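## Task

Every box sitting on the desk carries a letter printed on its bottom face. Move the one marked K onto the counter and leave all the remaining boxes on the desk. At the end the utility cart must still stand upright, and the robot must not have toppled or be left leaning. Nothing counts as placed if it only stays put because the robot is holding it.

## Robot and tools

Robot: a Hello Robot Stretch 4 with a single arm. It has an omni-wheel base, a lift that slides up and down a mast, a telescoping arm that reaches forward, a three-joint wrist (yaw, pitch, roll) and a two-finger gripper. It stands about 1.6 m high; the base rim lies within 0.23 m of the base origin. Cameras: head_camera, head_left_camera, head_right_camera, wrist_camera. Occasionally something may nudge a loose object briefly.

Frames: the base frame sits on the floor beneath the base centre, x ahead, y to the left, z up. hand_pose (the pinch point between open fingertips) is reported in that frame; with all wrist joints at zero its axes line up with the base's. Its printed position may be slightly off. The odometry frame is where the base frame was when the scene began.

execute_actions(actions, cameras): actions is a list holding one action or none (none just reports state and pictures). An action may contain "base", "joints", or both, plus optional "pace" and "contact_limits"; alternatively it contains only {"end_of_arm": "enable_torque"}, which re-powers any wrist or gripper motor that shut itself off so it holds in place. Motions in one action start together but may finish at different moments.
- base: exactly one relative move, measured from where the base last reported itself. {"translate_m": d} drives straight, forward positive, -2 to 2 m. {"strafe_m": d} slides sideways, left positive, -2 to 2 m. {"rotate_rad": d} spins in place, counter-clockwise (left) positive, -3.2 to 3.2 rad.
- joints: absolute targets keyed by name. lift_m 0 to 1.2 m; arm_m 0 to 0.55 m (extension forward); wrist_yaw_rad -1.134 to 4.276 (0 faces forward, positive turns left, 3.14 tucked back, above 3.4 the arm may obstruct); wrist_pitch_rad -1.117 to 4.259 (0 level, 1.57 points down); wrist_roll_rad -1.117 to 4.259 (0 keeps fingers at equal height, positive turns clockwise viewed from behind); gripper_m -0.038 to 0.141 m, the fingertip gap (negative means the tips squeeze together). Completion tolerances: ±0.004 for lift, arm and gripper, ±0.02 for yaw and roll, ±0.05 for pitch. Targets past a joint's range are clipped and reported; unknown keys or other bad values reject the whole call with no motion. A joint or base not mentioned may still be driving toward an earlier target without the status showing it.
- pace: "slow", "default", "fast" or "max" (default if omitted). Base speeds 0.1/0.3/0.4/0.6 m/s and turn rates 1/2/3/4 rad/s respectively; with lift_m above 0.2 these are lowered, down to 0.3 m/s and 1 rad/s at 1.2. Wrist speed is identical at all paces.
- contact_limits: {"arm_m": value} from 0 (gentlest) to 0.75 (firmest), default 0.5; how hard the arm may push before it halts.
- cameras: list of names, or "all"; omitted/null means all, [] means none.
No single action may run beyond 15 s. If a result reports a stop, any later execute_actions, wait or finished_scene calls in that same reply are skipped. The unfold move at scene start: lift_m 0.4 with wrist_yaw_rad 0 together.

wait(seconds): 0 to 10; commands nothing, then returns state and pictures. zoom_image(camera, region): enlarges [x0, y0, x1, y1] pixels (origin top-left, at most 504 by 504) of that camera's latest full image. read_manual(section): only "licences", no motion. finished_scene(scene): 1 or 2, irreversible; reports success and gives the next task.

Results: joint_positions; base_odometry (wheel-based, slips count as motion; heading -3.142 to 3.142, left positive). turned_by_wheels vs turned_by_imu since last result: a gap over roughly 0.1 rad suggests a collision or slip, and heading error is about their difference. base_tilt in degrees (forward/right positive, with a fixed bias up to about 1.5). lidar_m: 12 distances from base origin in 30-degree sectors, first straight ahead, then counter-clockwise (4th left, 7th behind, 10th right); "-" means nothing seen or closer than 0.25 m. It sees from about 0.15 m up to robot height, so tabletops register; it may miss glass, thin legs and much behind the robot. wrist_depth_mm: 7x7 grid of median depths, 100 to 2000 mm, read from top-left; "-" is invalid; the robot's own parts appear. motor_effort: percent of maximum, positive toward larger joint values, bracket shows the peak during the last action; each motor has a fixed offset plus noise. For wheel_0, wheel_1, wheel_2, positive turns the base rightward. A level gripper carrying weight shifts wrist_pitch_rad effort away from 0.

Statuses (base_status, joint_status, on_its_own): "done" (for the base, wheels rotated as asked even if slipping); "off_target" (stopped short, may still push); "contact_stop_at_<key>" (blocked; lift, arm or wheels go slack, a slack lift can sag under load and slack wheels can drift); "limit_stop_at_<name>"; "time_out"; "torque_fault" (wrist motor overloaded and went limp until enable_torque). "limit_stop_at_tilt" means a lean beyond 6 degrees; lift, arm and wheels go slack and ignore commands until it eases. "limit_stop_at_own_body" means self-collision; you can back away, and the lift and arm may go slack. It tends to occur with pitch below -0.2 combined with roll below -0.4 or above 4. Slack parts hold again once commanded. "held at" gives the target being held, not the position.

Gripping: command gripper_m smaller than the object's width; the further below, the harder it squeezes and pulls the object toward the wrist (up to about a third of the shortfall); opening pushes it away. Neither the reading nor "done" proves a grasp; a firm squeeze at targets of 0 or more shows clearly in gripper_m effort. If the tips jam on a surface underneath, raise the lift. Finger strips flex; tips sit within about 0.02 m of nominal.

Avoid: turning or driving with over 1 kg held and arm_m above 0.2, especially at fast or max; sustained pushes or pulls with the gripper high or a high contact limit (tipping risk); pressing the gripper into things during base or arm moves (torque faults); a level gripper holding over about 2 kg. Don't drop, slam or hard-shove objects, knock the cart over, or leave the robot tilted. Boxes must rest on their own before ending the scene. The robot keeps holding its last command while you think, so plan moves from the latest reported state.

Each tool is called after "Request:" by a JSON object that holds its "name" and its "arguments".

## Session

Request:
{"name": "execute_actions", "arguments": {"actions": []}}

Scene clock: 0.00 s.
base_odometry: x=+0.000 y=+0.000 heading=+0.000 (m, m, rad; odometry frame)
turned_by_wheels: +0.000 (rad since the last result)
turned_by_imu: +0.000 (rad since the last result)
base_tilt: forward=+0.5 right=+1.2 (deg)
lidar_m: 1.84 2.06 1.90 2.61 2.52 2.22 1.41 1.38 1.01 0.78 0.74 0.82
base_status: not commanded
joint_positions: lift_m=+0.122 arm_m=-0.001 wrist_yaw_rad=+3.221 wrist_pitch_rad=-0.016 wrist_roll_rad=-0.012 gripper_m=+0.057
joint_status: not commanded
motor_effort: lift_m=+18 arm_m=+0 wrist_yaw_rad=-2 wrist_pitch_rad=-6 wrist_roll_rad=+1 gripper_m=-3 wheel_0=+0 wheel_1=+0 wheel_2=+0 (%)
hand_pose: x=-0.1249 y=+0.0641 z=+0.3052 quat_wxyz=(-0.040, +0.008, -0.006, +0.999) (m; base frame)
wrist_depth_mm: - - 137 1863 - - - / - - 135 1808 - - - / - - 135 287 - - - / - 121 137 1983 - - - / 204 1576 1537 1863 - - - / 211 1138 198 1255 211 1308 1397 / 216 732 778 146 778 809 878
pictures: head_camera, head_left_camera, head_right_camera, wrist_camera
Images, in order (width x height): head_camera 420x560, head_left_camera 420x672, head_right_camera 420x672, wrist_camera 616x392.

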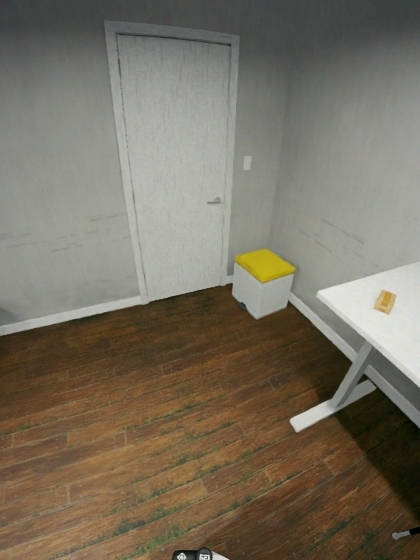

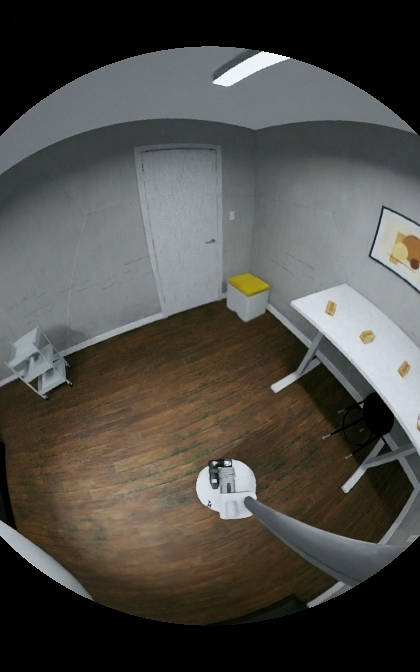

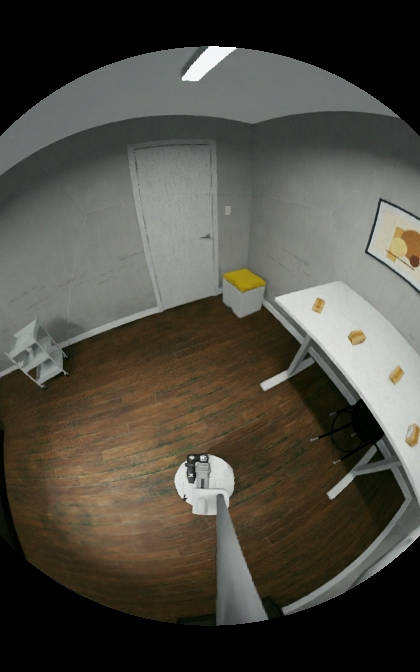

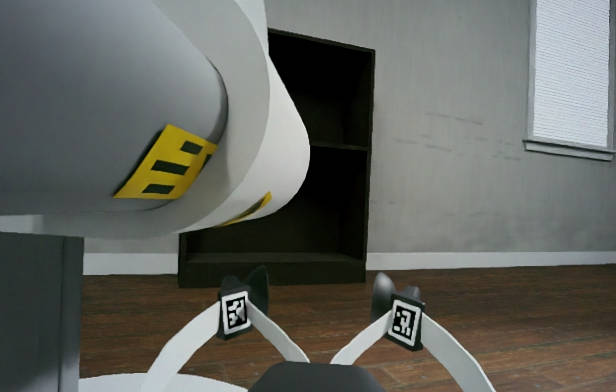

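Request:
{"name": "execute_actions", "arguments": {"actions": [{"base": {"rotate_rad": -1.13}, "joints": {"lift_m": 0.85, "wrist_yaw_rad": 0, "gripper_m": 0.115}, "pace": "max"}], "cameras": ["head_camera", "head_right_camera", "wrist_camera"]}}

Scene clock: 7.33 s.
base_odometry: x=+0.000 y=+0.000 heading=-1.130 (m, m, rad; odometry frame)
turned_by_wheels: -1.130 (rad since the last result)
turned_by_imu: -1.135 (rad since the last result)
base_tilt: forward=+0.6 right=+1.1 (deg)
lidar_m: 0.75 0.79 1.82 2.06 1.90 2.05 2.54 2.40 1.44 1.37 1.09 0.79
base_status: done
joint_positions: lift_m=+0.850 arm_m=-0.001 wrist_yaw_rad=+0.000 wrist_pitch_rad=-0.017 wrist_roll_rad=-0.012 gripper_m=+0.115
joint_status: all done
motor_effort: lift_m=+19(23) arm_m=+0(0) wrist_yaw_rad=-2(7) wrist_pitch_rad=-5(7) wrist_roll_rad=+1(2) gripper_m=-1(0) wheel_0=+0(9) wheel_1=-2(10) wheel_2=-1(9) (%)
hand_pose: x=+0.4581 y=-0.0873 z=+1.0329 quat_wxyz=(+1.000, -0.006, -0.008, +0.000) (m; base frame)
wrist_depth_mm: 1336 1336 1336 1336 1336 1308 1336 / 1336 1336 1308 1336 1336 1336 1308 / 1336 1336 1308 1336 1336 1336 1308 / 1336 1366 1336 1336 1336 1308 1366 / 707 741 798 809 1025 1098 1336 / 917 1366 213 585 535 530 574 / 917 1336 1308 144 1308 1308 891
pictures: head_camera, head_right_camera, wrist_camera
Images, in order (width x height): head_camera 420x560, head_right_camera 420x672, wrist_camera 616x392.

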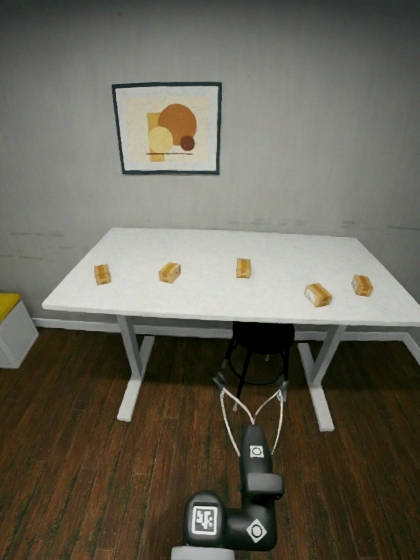

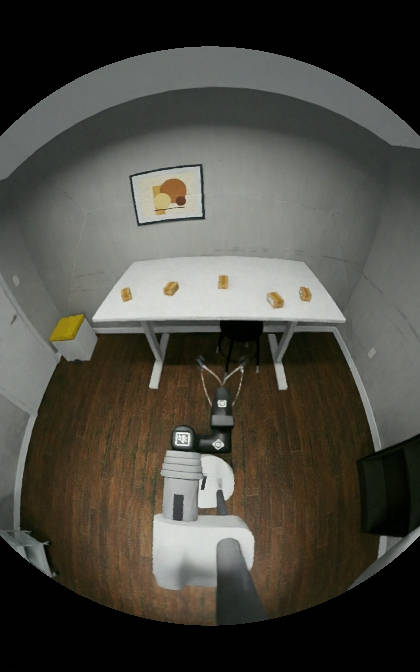

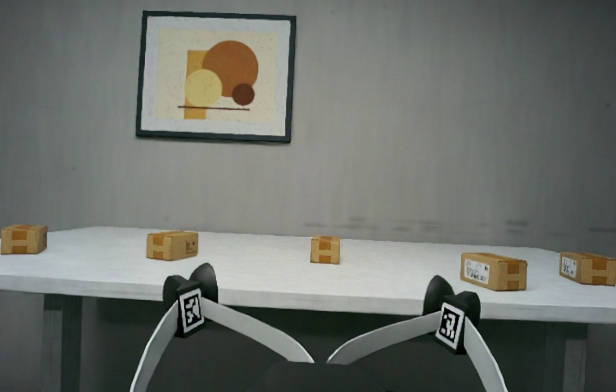

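Request:
{"name": "execute_actions", "arguments": {"actions": [{"base": {"translate_m": 0.3}, "joints": {"lift_m": 1.05, "wrist_pitch_rad": 0.5, "arm_m": 0.25, "wrist_yaw_rad": -0.04}, "pace": "fast"}], "cameras": ["head_camera", "wrist_camera"]}}

Scene clock: 47.77 s.
base_odometry: x=+0.128 y=-0.271 heading=-1.130 (m, m, rad; odometry frame)
turned_by_wheels: +0.000 (rad since the last result)
turned_by_imu: -0.001 (rad since the last result)
base_tilt: forward=+0.5 right=+1.1 (deg)
lidar_m: 0.46 0.49 0.69 2.05 2.12 2.10 2.86 2.40 1.43 1.45 0.65 0.50
base_status: done
joint_positions: lift_m=+1.050 arm_m=+0.249 wrist_yaw_rad=-0.040 wrist_pitch_rad=+0.502 wrist_roll_rad=-0.012 gripper_m=+0.115
joint_status: all done
motor_effort: lift_m=+20(21) arm_m=+6(9) wrist_yaw_rad=-2(4) wrist_pitch_rad=-5(6) wrist_roll_rad=+3(1) gripper_m=+0(1) wheel_0=+1(8) wheel_1=+1(8) wheel_2=+2(10) (%)
hand_pose: x=+0.6690 y=-0.0974 z=+1.0893 quat_wxyz=(+0.969, -0.001, +0.248, -0.018) (m; base frame)
wrist_depth_mm: 699 707 707 707 707 707 707 / 759 750 768 750 759 759 759 / 788 788 788 788 798 788 809 / 574 585 591 603 609 609 621 / 455 466 469 473 477 484 480 / 379 382 213 340 382 384 399 / 327 320 330 144 327 320 340
pictures: head_camera, wrist_camera
Images, in order (width x height): head_camera 420x560, wrist_camera 616x392.

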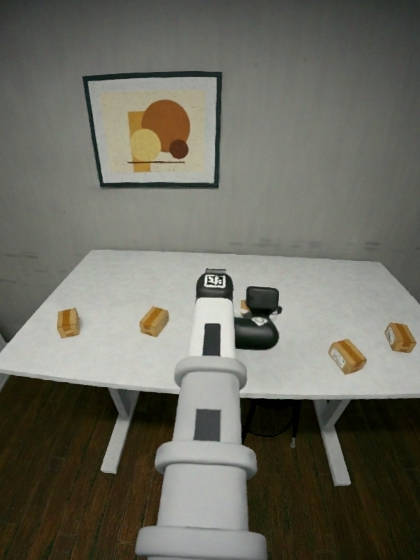

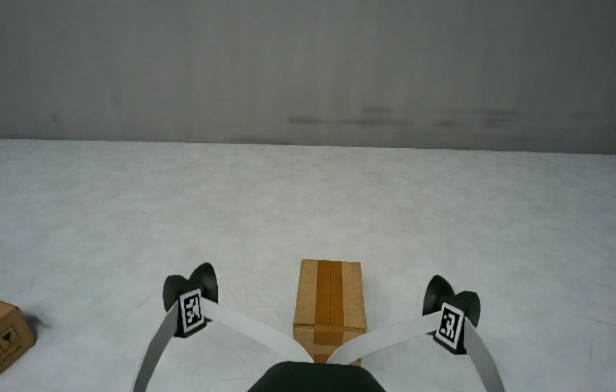

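Request:
{"name": "execute_actions", "arguments": {"actions": [{"joints": {"lift_m": 0.954, "arm_m": 0.335, "wrist_yaw_rad": -0.083, "gripper_m": 0.088}, "pace": "fast"}], "cameras": ["head_camera", "wrist_camera"]}}

Scene clock: 60.20 s.
base_odometry: x=+0.128 y=-0.271 heading=-1.130 (m, m, rad; odometry frame)
turned_by_wheels: +0.000 (rad since the last result)
turned_by_imu: -0.001 (rad since the last result)
base_tilt: forward=+0.4 right=+1.0 (deg)
lidar_m: 0.46 0.47 0.70 2.03 2.14 2.10 2.87 2.40 1.42 1.43 0.66 0.49
base_status: not commanded
joint_positions: lift_m=+0.954 arm_m=+0.334 wrist_yaw_rad=-0.083 wrist_pitch_rad=+0.502 wrist_roll_rad=-0.012 gripper_m=+0.088
joint_status: all done
motor_effort: lift_m=+15(21) arm_m=+7(8) wrist_yaw_rad=-2(3) wrist_pitch_rad=-5(7) wrist_roll_rad=+2(1) gripper_m=-1(3) wheel_0=+1(1) wheel_1=+1(1) wheel_2=+2(2) (%)
hand_pose: x=+0.7496 y=-0.1080 z=+0.9936 quat_wxyz=(+0.968, +0.004, +0.248, -0.039) (m; base frame)
wrist_depth_mm: 615 621 627 627 640 640 661 / 647 668 668 683 683 699 699 / 530 530 539 549 559 559 574 / 389 394 397 402 410 415 421 / 310 315 317 241 310 325 329 / 256 260 196 199 199 268 270 / 220 216 224 145 220 221 229
pictures: head_camera, wrist_camera
Images, in order (width x height): head_camera 420x560, wrist_camera 616x392.

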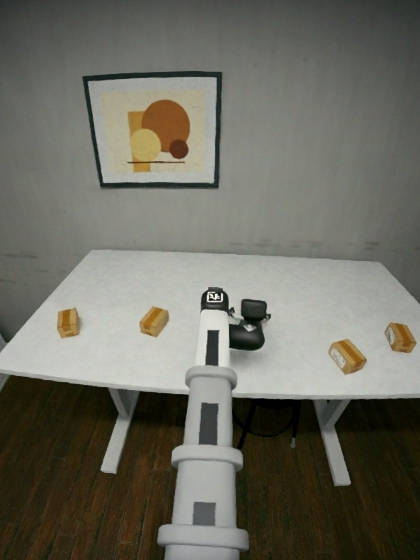

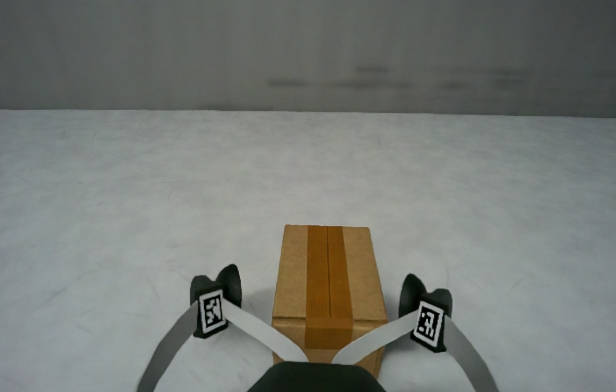

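Request:
{"name": "execute_actions", "arguments": {"actions": [{"joints": {"gripper_m": 0.018, "lift_m": 0.95}}], "cameras": ["wrist_camera"]}}

Request:
{"name": "execute_actions", "arguments": {"actions": [{"joints": {"lift_m": 1.005, "wrist_pitch_rad": -1.1, "wrist_roll_rad": 2.1, "arm_m": 0.2, "wrist_yaw_rad": 0.5}, "pace": "fast"}], "cameras": ["head_camera"]}}

Scene clock: 64.27 s.
base_odometry: x=+0.128 y=-0.271 heading=-1.130 (m, m, rad; odometry frame)
turned_by_wheels: +0.000 (rad since the last result)
turned_by_imu: -0.001 (rad since the last result)
base_tilt: forward=+0.5 right=+1.1 (deg)
lidar_m: 0.47 0.48 0.69 2.05 2.13 2.10 2.86 2.40 1.44 1.44 0.65 0.49
base_status: not commanded
joint_positions: lift_m=+0.950 arm_m=+0.334 wrist_yaw_rad=-0.083 wrist_pitch_rad=+0.503 wrist_roll_rad=-0.012 gripper_m=+0.018
joint_status: all done
motor_effort: lift_m=+16(16) arm_m=+7(7) wrist_yaw_rad=-2(2) wrist_pitch_rad=-8(7) wrist_roll_rad=+0(1) gripper_m=-20(20) wheel_0=+1(1) wheel_1=+0(0) wheel_2=+2(1) (%)
hand_pose: x=+0.7494 y=-0.1081 z=+0.9894 quat_wxyz=(+0.968, +0.004, +0.249, -0.039) (m; base frame)
wrist_depth_mm: 615 627 621 634 640 647 654 / 647 661 676 668 683 699 699 / 504 512 521 525 539 554 559 / 377 384 389 394 402 402 407 / 304 306 309 224 303 319 320 / 252 254 186 184 192 262 264 / 215 210 213 181 209 168 224
pictures: wrist_camera
Images, in order (width x height): wrist_camera 616x392.

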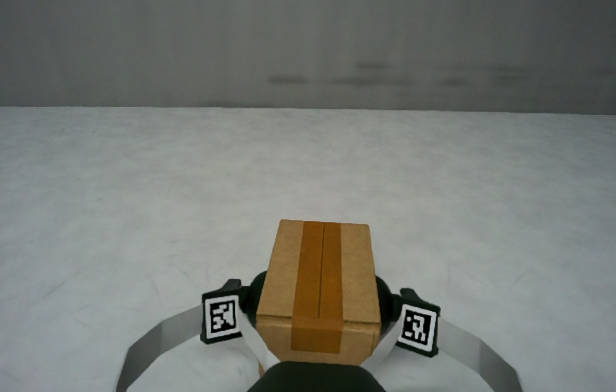

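Scene clock: 66.03 s.
base_odometry: x=+0.128 y=-0.271 heading=-1.130 (m, m, rad; odometry frame)
turned_by_wheels: +0.000 (rad since the last result)
turned_by_imu: -0.001 (rad since the last result)
base_tilt: forward=+0.4 right=+1.1 (deg)
lidar_m: 0.44 0.47 0.67 2.05 2.14 2.11 2.88 2.39 1.42 1.44 0.67 0.49
base_status: not commanded
joint_positions: lift_m=+1.005 arm_m=+0.201 wrist_yaw_rad=+0.500 wrist_pitch_rad=-1.098 wrist_roll_rad=+2.100 gripper_m=+0.018
joint_status: all done
motor_effort: lift_m=+20(22) arm_m=-6(7) wrist_yaw_rad=-1(6) wrist_pitch_rad=-6(16) wrist_roll_rad=+2(8) gripper_m=-19(18) wheel_0=+1(1) wheel_1=+0(1) wheel_2=+2(2) (%)
hand_pose: x=+0.5293 y=-0.0138 z=+1.4399 quat_wxyz=(+0.299, +0.781, -0.069, +0.544) (m; base frame)
wrist_depth_mm: 1160 1255 1229 1025 904 768 699 / 1138 1205 1308 1205 1025 891 768 / 1078 1182 1255 1397 1182 1025 904 / 1025 1118 1229 1366 1430 1205 1025 / 991 1078 1205 223 1430 1464 1205 / 976 1042 186 185 192 1576 1499 / 960 991 1098 182 1308 169 1661
pictures: head_camera
Images, in order (width x height): head_camera 420x560.

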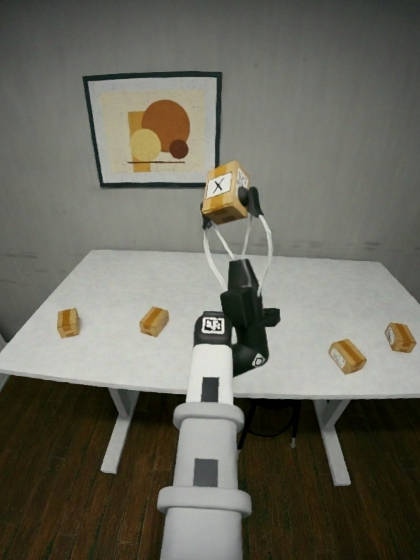

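Request:
{"name": "zoom_image", "arguments": {"camera": "head_camera", "region": [180, 150, 280, 250]}}

Request:
{"name": "zoom_image", "arguments": {"camera": "head_camera", "region": [280, 290, 420, 410]}}

Request:
{"name": "zoom_image", "arguments": {"camera": "head_camera", "region": [30, 280, 190, 400]}}

Region (180, 150, 280, 250) of head_camera's 420x560 image, scaled by 5.040, with more detail than that image has.

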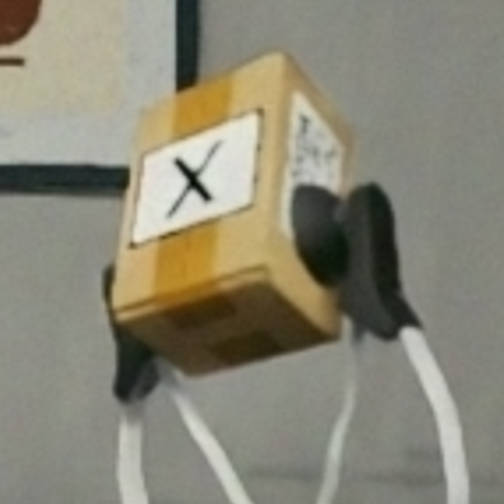

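Region (280, 290, 420, 410) of head_camera's 420x560 image, scaled by 3.600, with more detail than that image has; it fills the top 432 rows of this view, and the rest is white.

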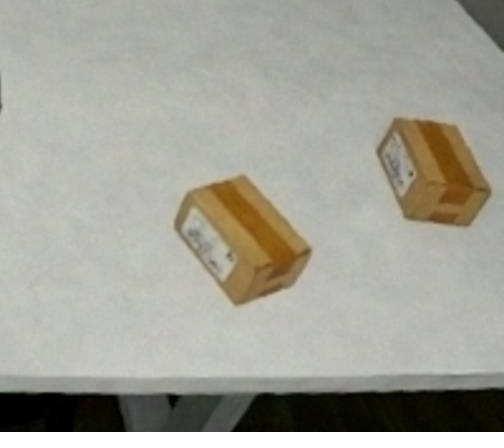

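Region (30, 280, 190, 400) of head_camera's 420x560 image, scaled by 3.150, with more detail than that image has; it fills the top 378 rows of this view, and the rest is white.

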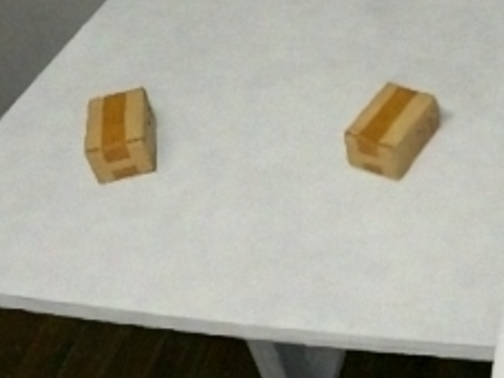

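Request:
{"name": "execute_actions", "arguments": {"actions": [{"base": {"strafe_m": -0.24}, "joints": {"lift_m": 1.005, "wrist_pitch_rad": 0.5, "wrist_roll_rad": -0.012, "wrist_yaw_rad": 0.7, "arm_m": 0.22}, "pace": "max"}], "cameras": ["head_camera"]}}

Request:
{"name": "execute_actions", "arguments": {"actions": [{"joints": {"lift_m": 0.95, "gripper_m": 0.034}, "pace": "fast"}], "cameras": []}}

Request:
{"name": "execute_actions", "arguments": {"actions": [{"joints": {"gripper_m": 0.07}}], "cameras": ["wrist_camera"]}}

Request:
{"name": "execute_actions", "arguments": {"actions": [{"joints": {"lift_m": 1.008, "gripper_m": 0.095}, "pace": "max"}], "cameras": ["head_camera", "wrist_camera"]}}

Scene clock: 97.03 s.
base_odometry: x=-0.089 y=-0.374 heading=-1.130 (m, m, rad; odometry frame)
turned_by_wheels: +0.000 (rad since the last result)
turned_by_imu: -0.001 (rad since the last result)
base_tilt: forward=+0.5 right=+1.1 (deg)
lidar_m: 0.44 0.48 0.67 2.28 2.28 2.40 2.85 1.64 1.20 1.43 0.65 0.48
base_status: done
joint_positions: lift_m=+1.005 arm_m=+0.219 wrist_yaw_rad=+0.700 wrist_pitch_rad=+0.503 wrist_roll_rad=-0.012 gripper_m=+0.018
joint_status: all done
motor_effort: lift_m=+20(18) arm_m=+7(7) wrist_yaw_rad=-1(6) wrist_pitch_rad=-7(8) wrist_roll_rad=-1(6) gripper_m=-20(19) wheel_0=-1(11) wheel_1=+0(13) wheel_2=+0(2) (%)
hand_pose: x=+0.6394 y=+0.0960 z=+1.0440 quat_wxyz=(+0.909, -0.091, +0.232, +0.333) (m; base frame)
wrist_depth_mm: 1921 1499 1138 931 788 668 597 / 1921 1618 1042 946 820 715 627 / 609 668 676 683 691 699 640 / 488 469 496 508 512 512 517 / 389 397 397 224 387 410 407 / 324 327 186 185 191 334 338 / 277 270 273 182 268 169 286
pictures: head_camera
Images, in order (width x height): head_camera 420x560.

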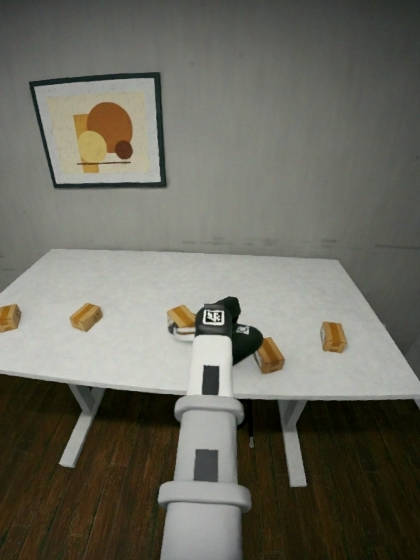

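Scene clock: 97.97 s.
base_odometry: x=-0.089 y=-0.374 heading=-1.130 (m, m, rad; odometry frame)
turned_by_wheels: +0.000 (rad since the last result)
turned_by_imu: +0.000 (rad since the last result)
base_tilt: forward=+0.6 right=+1.1 (deg)
lidar_m: 0.45 0.49 0.66 2.27 2.28 2.41 2.86 1.63 1.20 1.43 0.65 0.49
base_status: not commanded
joint_positions: lift_m=+0.950 arm_m=+0.219 wrist_yaw_rad=+0.700 wrist_pitch_rad=+0.503 wrist_roll_rad=-0.012 gripper_m=+0.034
joint_status: all done
motor_effort: lift_m=+17(20) arm_m=+7(7) wrist_yaw_rad=-2(1) wrist_pitch_rad=-9(9) wrist_roll_rad=-2(0) gripper_m=-10(18) wheel_0=-1(1) wheel_1=+1(1) wheel_2=+0(0) (%)
hand_pose: x=+0.6394 y=+0.0960 z=+0.9893 quat_wxyz=(+0.909, -0.091, +0.232, +0.333) (m; base frame)
wrist_depth_mm: 1863 1537 1138 931 778 676 603 / 654 798 809 809 788 699 627 / 517 449 525 535 539 544 549 / 384 384 389 392 397 404 407 / 306 307 312 227 303 317 319 / 253 256 190 187 193 262 263 / 216 211 216 166 209 211 222
pictures: none
No camera images: the call's "cameras" was empty. Leave "cameras" out to get every camera's image.

Scene clock: 99.10 s.
base_odometry: x=-0.089 y=-0.374 heading=-1.130 (m, m, rad; odometry frame)
turned_by_wheels: +0.000 (rad since the last result)
turned_by_imu: +0.000 (rad since the last result)
base_tilt: forward=+0.5 right=+1.2 (deg)
lidar_m: 0.46 0.48 0.68 2.29 2.29 2.42 2.87 1.64 1.19 1.42 0.66 0.48
base_status: not commanded
joint_positions: lift_m=+0.950 arm_m=+0.219 wrist_yaw_rad=+0.700 wrist_pitch_rad=+0.502 wrist_roll_rad=-0.012 gripper_m=+0.070
joint_status: all done
motor_effort: lift_m=+17(17) arm_m=+7(7) wrist_yaw_rad=-1(1) wrist_pitch_rad=-6(8) wrist_roll_rad=+0(0) gripper_m=-2(10) wheel_0=-1(1) wheel_1=+0(0) wheel_2=+0(0) (%)
hand_pose: x=+0.6395 y=+0.0960 z=+0.9894 quat_wxyz=(+0.909, -0.090, +0.232, +0.333) (m; base frame)
wrist_depth_mm: 1808 1499 1118 917 778 676 597 / 654 798 820 842 788 699 627 / 517 452 530 539 539 554 559 / 384 389 392 399 399 404 410 / 306 310 312 235 306 319 320 / 253 256 197 194 195 262 263 / 216 211 220 145 216 216 224
pictures: wrist_camera
Images, in order (width x height): wrist_camera 616x392.

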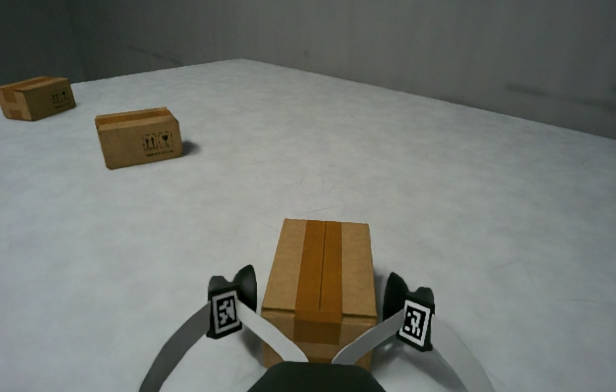

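Scene clock: 100.13 s.
base_odometry: x=-0.089 y=-0.374 heading=-1.130 (m, m, rad; odometry frame)
turned_by_wheels: +0.000 (rad since the last result)
turned_by_imu: +0.000 (rad since the last result)
base_tilt: forward=+0.5 right=+1.1 (deg)
lidar_m: 0.45 0.49 0.67 2.27 2.28 2.40 2.86 1.61 1.19 1.42 0.66 0.48
base_status: not commanded
joint_positions: lift_m=+1.008 arm_m=+0.219 wrist_yaw_rad=+0.700 wrist_pitch_rad=+0.502 wrist_roll_rad=-0.012 gripper_m=+0.095
joint_status: all done
motor_effort: lift_m=+19(22) arm_m=+7(6) wrist_yaw_rad=-1(1) wrist_pitch_rad=-3(4) wrist_roll_rad=+1(1) gripper_m=+0(1) wheel_0=-1(1) wheel_1=+0(1) wheel_2=+0(0) (%)
hand_pose: x=+0.6395 y=+0.0961 z=+1.0473 quat_wxyz=(+0.909, -0.090, +0.231, +0.333) (m; base frame)
wrist_depth_mm: 1808 1537 1160 931 788 676 597 / 1921 1618 1042 960 842 707 634 / 627 676 683 691 707 707 647 / 500 473 508 512 517 525 530 / 399 399 402 407 410 415 415 / 329 332 197 272 271 330 342 / 281 273 285 145 279 281 290
pictures: head_camera, wrist_camera
Images, in order (width x height): head_camera 420x560, wrist_camera 616x392.

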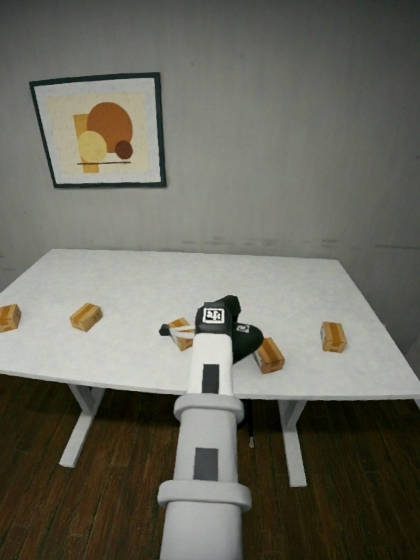

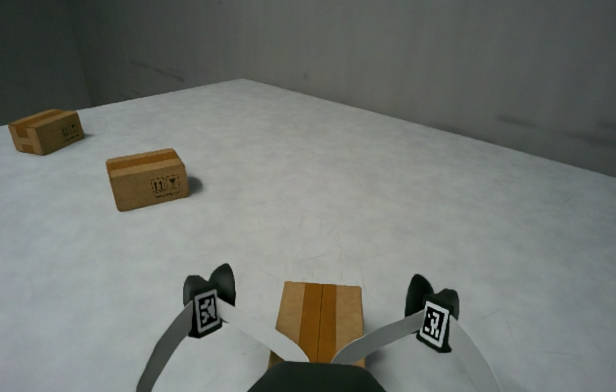

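Request:
{"name": "zoom_image", "arguments": {"camera": "head_camera", "region": [230, 300, 370, 400]}}

Region (230, 300, 370, 400) of head_camera's 420x560 image, scaled by 3.600, with more detail than that image has; it fills the top 360 rows of this view, and the rest is white.

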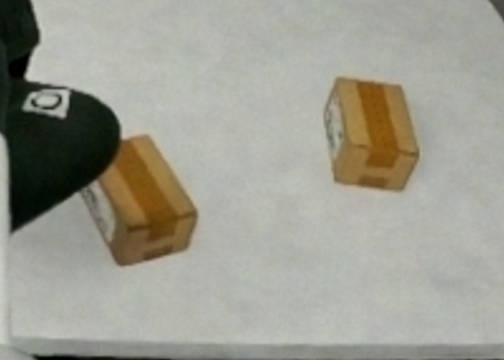

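Request:
{"name": "execute_actions", "arguments": {"actions": [{"base": {"strafe_m": -0.167}, "joints": {"wrist_yaw_rad": 0.36, "arm_m": 0.125, "gripper_m": 0.105, "lift_m": 1.005}, "pace": "max"}], "cameras": ["head_camera", "wrist_camera"]}}

Scene clock: 114.70 s.
base_odometry: x=-0.240 y=-0.445 heading=-1.130 (m, m, rad; odometry frame)
turned_by_wheels: +0.000 (rad since the last result)
turned_by_imu: -0.001 (rad since the last result)
base_tilt: forward=+0.5 right=+1.1 (deg)
lidar_m: 0.45 0.48 0.69 2.45 2.42 2.59 2.86 1.40 1.03 1.26 1.31 0.49
base_status: done
joint_positions: lift_m=+1.005 arm_m=+0.126 wrist_yaw_rad=+0.360 wrist_pitch_rad=+0.502 wrist_roll_rad=-0.012 gripper_m=+0.105
joint_status: all done
motor_effort: lift_m=+16(19) arm_m=-6(7) wrist_yaw_rad=+0(8) wrist_pitch_rad=-6(7) wrist_roll_rad=-1(1) gripper_m=-1(0) wheel_0=-2(12) wheel_1=+0(12) wheel_2=+1(0) (%)
hand_pose: x=+0.5646 y=+0.0072 z=+1.0445 quat_wxyz=(+0.953, -0.050, +0.243, +0.175) (m; base frame)
wrist_depth_mm: 1138 1042 931 866 788 732 676 / 1025 1025 946 904 842 768 715 / 661 668 676 683 699 707 732 / 492 418 500 504 512 521 525 / 394 377 399 404 404 410 410 / 325 327 199 267 324 327 338 / 277 272 282 146 277 271 287
pictures: head_camera, wrist_camera
Images, in order (width x height): head_camera 420x560, wrist_camera 616x392.

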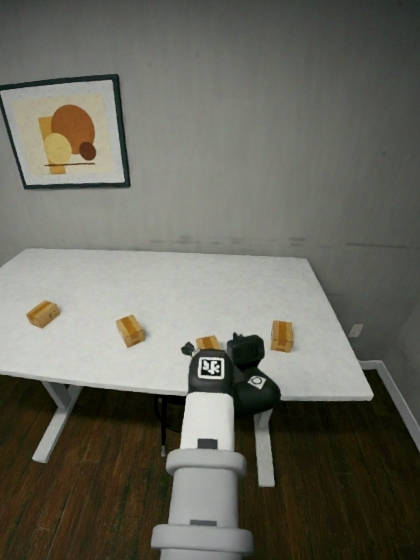

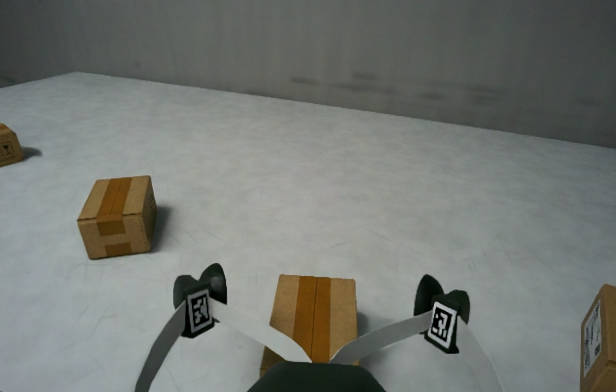

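Request:
{"name": "execute_actions", "arguments": {"actions": [{"joints": {"lift_m": 0.95, "wrist_yaw_rad": 0.385, "gripper_m": 0.082}, "pace": "fast"}], "cameras": ["wrist_camera"]}}

Request:
{"name": "execute_actions", "arguments": {"actions": [{"joints": {"gripper_m": 0.02}}], "cameras": ["wrist_camera"]}}

Request:
{"name": "execute_actions", "arguments": {"actions": [{"joints": {"lift_m": 1.005, "wrist_pitch_rad": -1.1, "wrist_roll_rad": 1.9, "arm_m": 0.15, "wrist_yaw_rad": 0.7}, "pace": "fast"}], "cameras": ["head_camera"]}}

Scene clock: 120.77 s.
base_odometry: x=-0.240 y=-0.445 heading=-1.130 (m, m, rad; odometry frame)
turned_by_wheels: +0.000 (rad since the last result)
turned_by_imu: -0.001 (rad since the last result)
base_tilt: forward=+0.5 right=+1.1 (deg)
lidar_m: 0.46 0.49 0.66 2.45 2.41 2.59 2.86 1.40 1.05 1.26 1.30 0.47
base_status: not commanded
joint_positions: lift_m=+0.950 arm_m=+0.126 wrist_yaw_rad=+0.385 wrist_pitch_rad=+0.502 wrist_roll_rad=-0.012 gripper_m=+0.082
joint_status: all done
motor_effort: lift_m=+16(19) arm_m=-7(6) wrist_yaw_rad=-1(1) wrist_pitch_rad=-6(6) wrist_roll_rad=+1(0) gripper_m=-1(3) wheel_0=-2(2) wheel_1=+0(0) wheel_2=+0(0) (%)
hand_pose: x=+0.5643 y=+0.0139 z=+0.9896 quat_wxyz=(+0.951, -0.053, +0.243, +0.187) (m; base frame)
wrist_depth_mm: 1205 1060 946 866 788 732 676 / 788 809 820 831 809 759 707 / 517 492 525 535 544 554 559 / 375 353 394 399 399 407 410 / 304 307 312 236 304 320 320 / 254 256 195 198 196 263 265 / 222 213 220 144 216 216 224
pictures: wrist_camera
Images, in order (width x height): wrist_camera 616x392.

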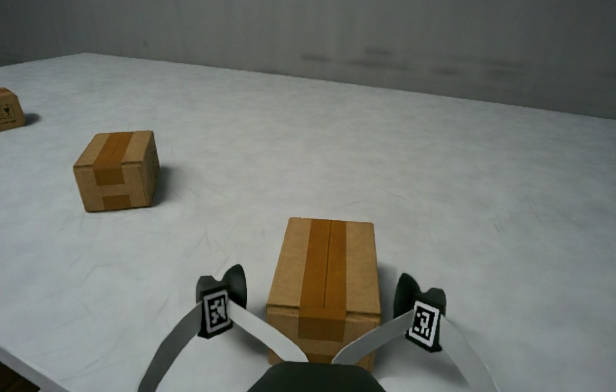

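Scene clock: 122.20 s.
base_odometry: x=-0.240 y=-0.445 heading=-1.130 (m, m, rad; odometry frame)
turned_by_wheels: +0.000 (rad since the last result)
turned_by_imu: +0.000 (rad since the last result)
base_tilt: forward=+0.5 right=+1.2 (deg)
lidar_m: 0.46 0.49 0.68 2.45 2.41 2.61 2.85 1.39 1.04 1.26 1.32 0.49
base_status: not commanded
joint_positions: lift_m=+0.950 arm_m=+0.126 wrist_yaw_rad=+0.385 wrist_pitch_rad=+0.503 wrist_roll_rad=-0.012 gripper_m=+0.020
joint_status: all done
motor_effort: lift_m=+16(16) arm_m=-6(7) wrist_yaw_rad=+0(0) wrist_pitch_rad=-8(6) wrist_roll_rad=-1(1) gripper_m=-18(19) wheel_0=-2(2) wheel_1=+0(0) wheel_2=+0(0) (%)
hand_pose: x=+0.5642 y=+0.0139 z=+0.9894 quat_wxyz=(+0.950, -0.053, +0.243, +0.187) (m; base frame)
wrist_depth_mm: 1205 1078 946 866 778 732 676 / 798 798 798 831 809 759 715 / 517 459 521 530 544 554 564 / 375 353 389 394 399 404 407 / 306 307 310 225 304 319 319 / 253 256 187 186 193 263 264 / 223 211 214 186 210 211 224
pictures: wrist_camera
Images, in order (width x height): wrist_camera 616x392.

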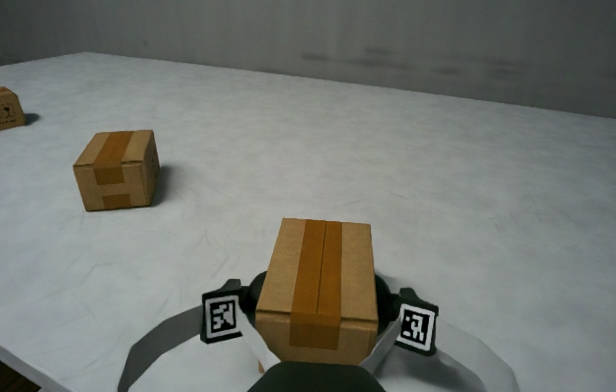

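Scene clock: 123.83 s.
base_odometry: x=-0.240 y=-0.445 heading=-1.130 (m, m, rad; odometry frame)
turned_by_wheels: +0.000 (rad since the last result)
turned_by_imu: +0.000 (rad since the last result)
base_tilt: forward=+0.5 right=+1.1 (deg)
lidar_m: 0.44 0.47 0.68 2.46 2.41 2.62 2.87 1.39 1.02 1.26 1.33 0.49
base_status: not commanded
joint_positions: lift_m=+1.005 arm_m=+0.149 wrist_yaw_rad=+0.700 wrist_pitch_rad=-1.098 wrist_roll_rad=+1.900 gripper_m=+0.020
joint_status: all done
motor_effort: lift_m=+20(20) arm_m=+7(8) wrist_yaw_rad=-1(6) wrist_pitch_rad=-6(18) wrist_roll_rad=+2(6) gripper_m=-17(17) wheel_0=-2(2) wheel_1=+0(0) wheel_2=+0(0) (%)
hand_pose: x=+0.4766 y=+0.0178 z=+1.4399 quat_wxyz=(+0.321, +0.756, -0.047, +0.569) (m; base frame)
wrist_depth_mm: 1060 1182 1281 1138 991 866 778 / 1060 1138 1281 1336 1138 991 854 / 1025 1138 1255 1397 1397 1160 976 / 1025 1098 1205 1336 1464 1366 1182 / 1008 1078 1205 224 1464 1576 1397 / 976 1042 187 186 193 1661 1756 / 960 1008 1118 186 1366 168 1808
pictures: head_camera
Images, in order (width x height): head_camera 420x560.

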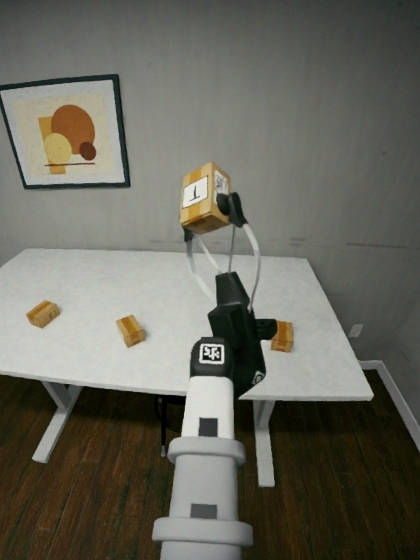

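Request:
{"name": "zoom_image", "arguments": {"camera": "head_camera", "region": [160, 150, 260, 250]}}

Request:
{"name": "zoom_image", "arguments": {"camera": "head_camera", "region": [240, 300, 340, 370]}}

Region (160, 150, 260, 250) of head_camera's 420x560 image, scaled by 5.040, with more detail than that image has.

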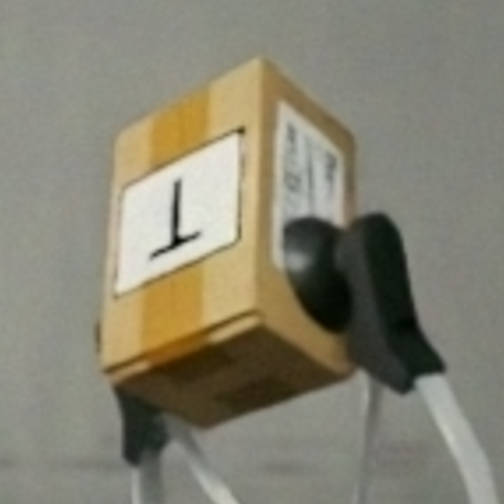

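Region (240, 300, 340, 370) of head_camera's 420x560 image, scaled by 5.040, with more detail than that image has; it fills the top 353 rows of this view, and the rest is white.

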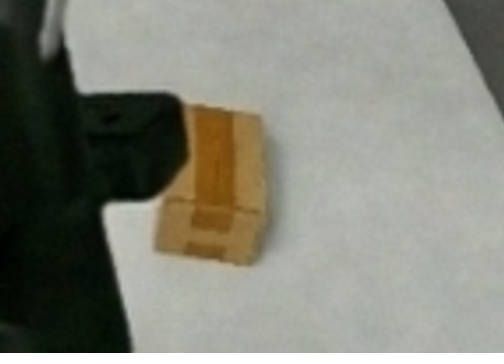

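Request:
{"name": "execute_actions", "arguments": {"actions": [{"base": {"strafe_m": -0.08}, "joints": {"lift_m": 1.005, "wrist_pitch_rad": 0.5, "wrist_roll_rad": -0.012, "wrist_yaw_rad": 0.7, "arm_m": 0.19}, "pace": "max"}], "cameras": ["head_camera"]}}

Request:
{"name": "execute_actions", "arguments": {"actions": [{"joints": {"lift_m": 0.95, "gripper_m": 0.034}, "pace": "fast"}], "cameras": []}}

Request:
{"name": "execute_actions", "arguments": {"actions": [{"joints": {"gripper_m": 0.07}}], "cameras": ["wrist_camera"]}}

Request:
{"name": "execute_actions", "arguments": {"actions": [{"joints": {"lift_m": 1.005, "gripper_m": 0.085}, "pace": "max"}], "cameras": []}}

Request:
{"name": "execute_actions", "arguments": {"actions": [{"joints": {"wrist_yaw_rad": -0.16, "arm_m": 0.241, "gripper_m": 0.105}, "pace": "max"}], "cameras": ["head_camera", "wrist_camera"]}}

Scene clock: 139.30 s.
base_odometry: x=-0.313 y=-0.479 heading=-1.130 (m, m, rad; odometry frame)
turned_by_wheels: +0.000 (rad since the last result)
turned_by_imu: -0.001 (rad since the last result)
base_tilt: forward=+0.5 right=+1.1 (deg)
lidar_m: 0.45 0.47 0.68 2.53 2.45 2.71 2.87 1.27 0.96 1.17 1.22 0.48
base_status: done
joint_positions: lift_m=+1.005 arm_m=+0.189 wrist_yaw_rad=+0.700 wrist_pitch_rad=+0.503 wrist_roll_rad=-0.012 gripper_m=+0.020
joint_status: all done
motor_effort: lift_m=+20(21) arm_m=+7(7) wrist_yaw_rad=+0(1) wrist_pitch_rad=-7(10) wrist_roll_rad=+0(6) gripper_m=-18(17) wheel_0=+0(10) wheel_1=+2(9) wheel_2=+0(2) (%)
hand_pose: x=+0.6094 y=+0.0960 z=+1.0441 quat_wxyz=(+0.909, -0.091, +0.232, +0.333) (m; base frame)
wrist_depth_mm: - 1537 1205 976 820 699 627 / - 1008 1042 976 866 732 654 / 621 634 676 683 691 699 668 / 492 449 462 504 512 517 517 / 392 394 399 225 389 407 410 / 325 327 187 186 193 334 336 / 281 270 274 185 268 270 285
pictures: head_camera
Images, in order (width x height): head_camera 420x560.

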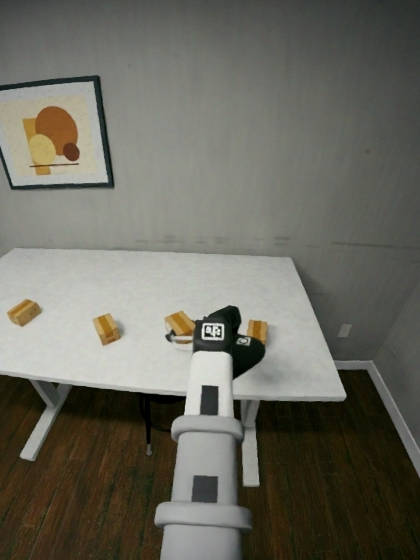

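Scene clock: 140.23 s.
base_odometry: x=-0.313 y=-0.479 heading=-1.130 (m, m, rad; odometry frame)
turned_by_wheels: +0.000 (rad since the last result)
turned_by_imu: +0.000 (rad since the last result)
base_tilt: forward=+0.6 right=+1.0 (deg)
lidar_m: 0.46 0.47 0.66 2.53 2.47 2.70 2.86 1.26 0.96 1.18 1.22 0.49
base_status: not commanded
joint_positions: lift_m=+0.950 arm_m=+0.189 wrist_yaw_rad=+0.700 wrist_pitch_rad=+0.503 wrist_roll_rad=-0.012 gripper_m=+0.034
joint_status: all done
motor_effort: lift_m=+17(18) arm_m=+7(6) wrist_yaw_rad=-1(0) wrist_pitch_rad=-9(10) wrist_roll_rad=+0(0) gripper_m=-11(14) wheel_0=+0(0) wheel_1=+3(3) wheel_2=+0(0) (%)
hand_pose: x=+0.6094 y=+0.0959 z=+0.9893 quat_wxyz=(+0.909, -0.091, +0.232, +0.333) (m; base frame)
wrist_depth_mm: - 1576 1182 976 809 707 621 / 732 798 820 820 809 715 647 / 512 455 496 530 539 554 564 / 384 368 389 394 399 404 407 / 304 307 309 229 303 315 319 / 253 255 190 189 193 262 262 / 216 211 219 167 209 210 223
pictures: none
No camera images: the call's "cameras" was empty. Leave "cameras" out to get every camera's image.

Scene clock: 141.37 s.
base_odometry: x=-0.313 y=-0.479 heading=-1.130 (m, m, rad; odometry frame)
turned_by_wheels: +0.000 (rad since the last result)
turned_by_imu: +0.000 (rad since the last result)
base_tilt: forward=+0.4 right=+1.3 (deg)
lidar_m: 0.46 0.48 0.67 2.53 2.46 2.70 2.86 1.29 0.96 1.18 1.23 0.49
base_status: not commanded
joint_positions: lift_m=+0.950 arm_m=+0.189 wrist_yaw_rad=+0.700 wrist_pitch_rad=+0.502 wrist_roll_rad=-0.012 gripper_m=+0.070
joint_status: all done
motor_effort: lift_m=+16(17) arm_m=+6(7) wrist_yaw_rad=-1(2) wrist_pitch_rad=-6(7) wrist_roll_rad=+0(0) gripper_m=-3(13) wheel_0=+0(0) wheel_1=+3(3) wheel_2=+0(0) (%)
hand_pose: x=+0.6095 y=+0.0960 z=+0.9894 quat_wxyz=(+0.909, -0.090, +0.232, +0.333) (m; base frame)
wrist_depth_mm: - 1618 1205 976 809 707 627 / 732 809 820 831 820 723 654 / 521 455 492 535 544 554 559 / 384 368 394 397 399 404 407 / 306 310 312 235 304 319 320 / 253 256 198 198 195 262 263 / 216 212 220 145 216 216 224
pictures: wrist_camera
Images, in order (width x height): wrist_camera 616x392.

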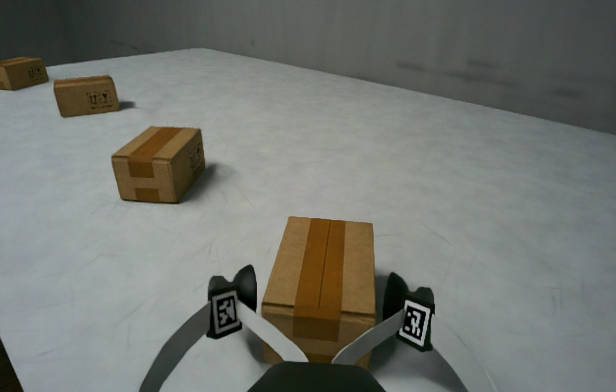

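Scene clock: 142.23 s.
base_odometry: x=-0.313 y=-0.479 heading=-1.130 (m, m, rad; odometry frame)
turned_by_wheels: +0.000 (rad since the last result)
turned_by_imu: +0.000 (rad since the last result)
base_tilt: forward=+0.6 right=+1.1 (deg)
lidar_m: 0.45 0.48 0.66 2.53 2.47 2.70 2.86 1.26 0.95 1.18 1.23 0.48
base_status: not commanded
joint_positions: lift_m=+1.005 arm_m=+0.189 wrist_yaw_rad=+0.700 wrist_pitch_rad=+0.502 wrist_roll_rad=-0.012 gripper_m=+0.085
joint_status: all done
motor_effort: lift_m=+20(23) arm_m=+7(6) wrist_yaw_rad=-2(1) wrist_pitch_rad=-4(9) wrist_roll_rad=+0(0) gripper_m=+0(3) wheel_0=+0(1) wheel_1=+2(3) wheel_2=+0(0) (%)
hand_pose: x=+0.6095 y=+0.0961 z=+1.0443 quat_wxyz=(+0.909, -0.090, +0.231, +0.333) (m; base frame)
wrist_depth_mm: - 1576 1182 976 820 707 615 / - 1042 1042 976 866 732 647 / 615 634 683 691 699 699 661 / 492 445 462 508 512 521 525 / 394 392 402 402 407 410 410 / 325 327 196 267 250 338 338 / 277 272 282 145 276 277 287
pictures: none
No camera images: the call's "cameras" was empty. Leave "cameras" out to get every camera's image.

Scene clock: 143.23 s.
base_odometry: x=-0.313 y=-0.479 heading=-1.130 (m, m, rad; odometry frame)
turned_by_wheels: +0.000 (rad since the last result)
turned_by_imu: +0.000 (rad since the last result)
base_tilt: forward=+0.5 right=+1.1 (deg)
lidar_m: 0.45 0.47 0.68 2.53 2.48 2.73 2.86 1.28 0.98 1.18 1.23 0.49
base_status: not commanded
joint_positions: lift_m=+1.005 arm_m=+0.240 wrist_yaw_rad=-0.160 wrist_pitch_rad=+0.502 wrist_roll_rad=-0.012 gripper_m=+0.105
joint_status: all done
motor_effort: lift_m=+19(19) arm_m=+7(7) wrist_yaw_rad=-2(7) wrist_pitch_rad=-6(5) wrist_roll_rad=+0(0) gripper_m=-3(4) wheel_0=+1(0) wheel_1=+3(3) wheel_2=+0(0) (%)
hand_pose: x=+0.6465 y=-0.1265 z=+1.0443 quat_wxyz=(+0.966, +0.014, +0.248, -0.076) (m; base frame)
wrist_depth_mm: 668 691 715 741 741 768 788 / 723 741 759 788 809 831 854 / 654 668 661 683 759 904 946 / 488 500 504 512 512 960 1042 / 389 392 399 402 404 410 1138 / 324 327 197 267 314 325 1229 / 276 272 282 146 277 271 287
pictures: head_camera, wrist_camera
Images, in order (width x height): head_camera 420x560, wrist_camera 616x392.

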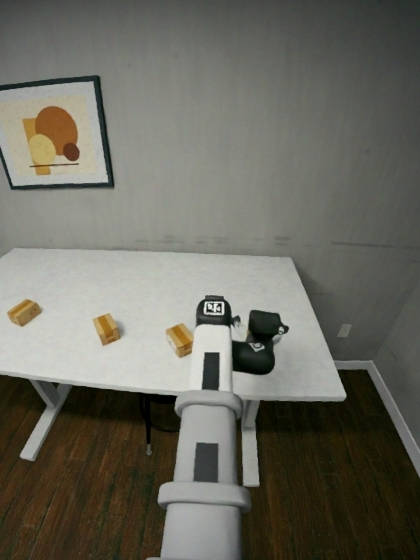

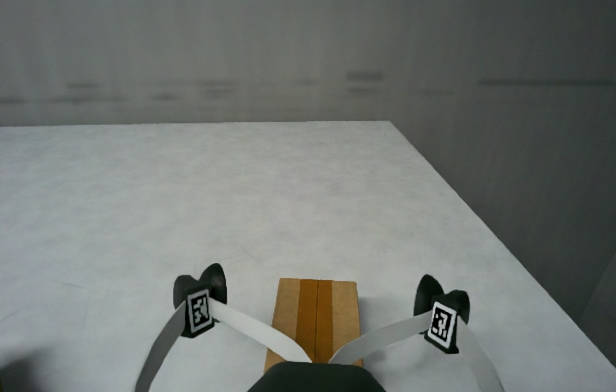

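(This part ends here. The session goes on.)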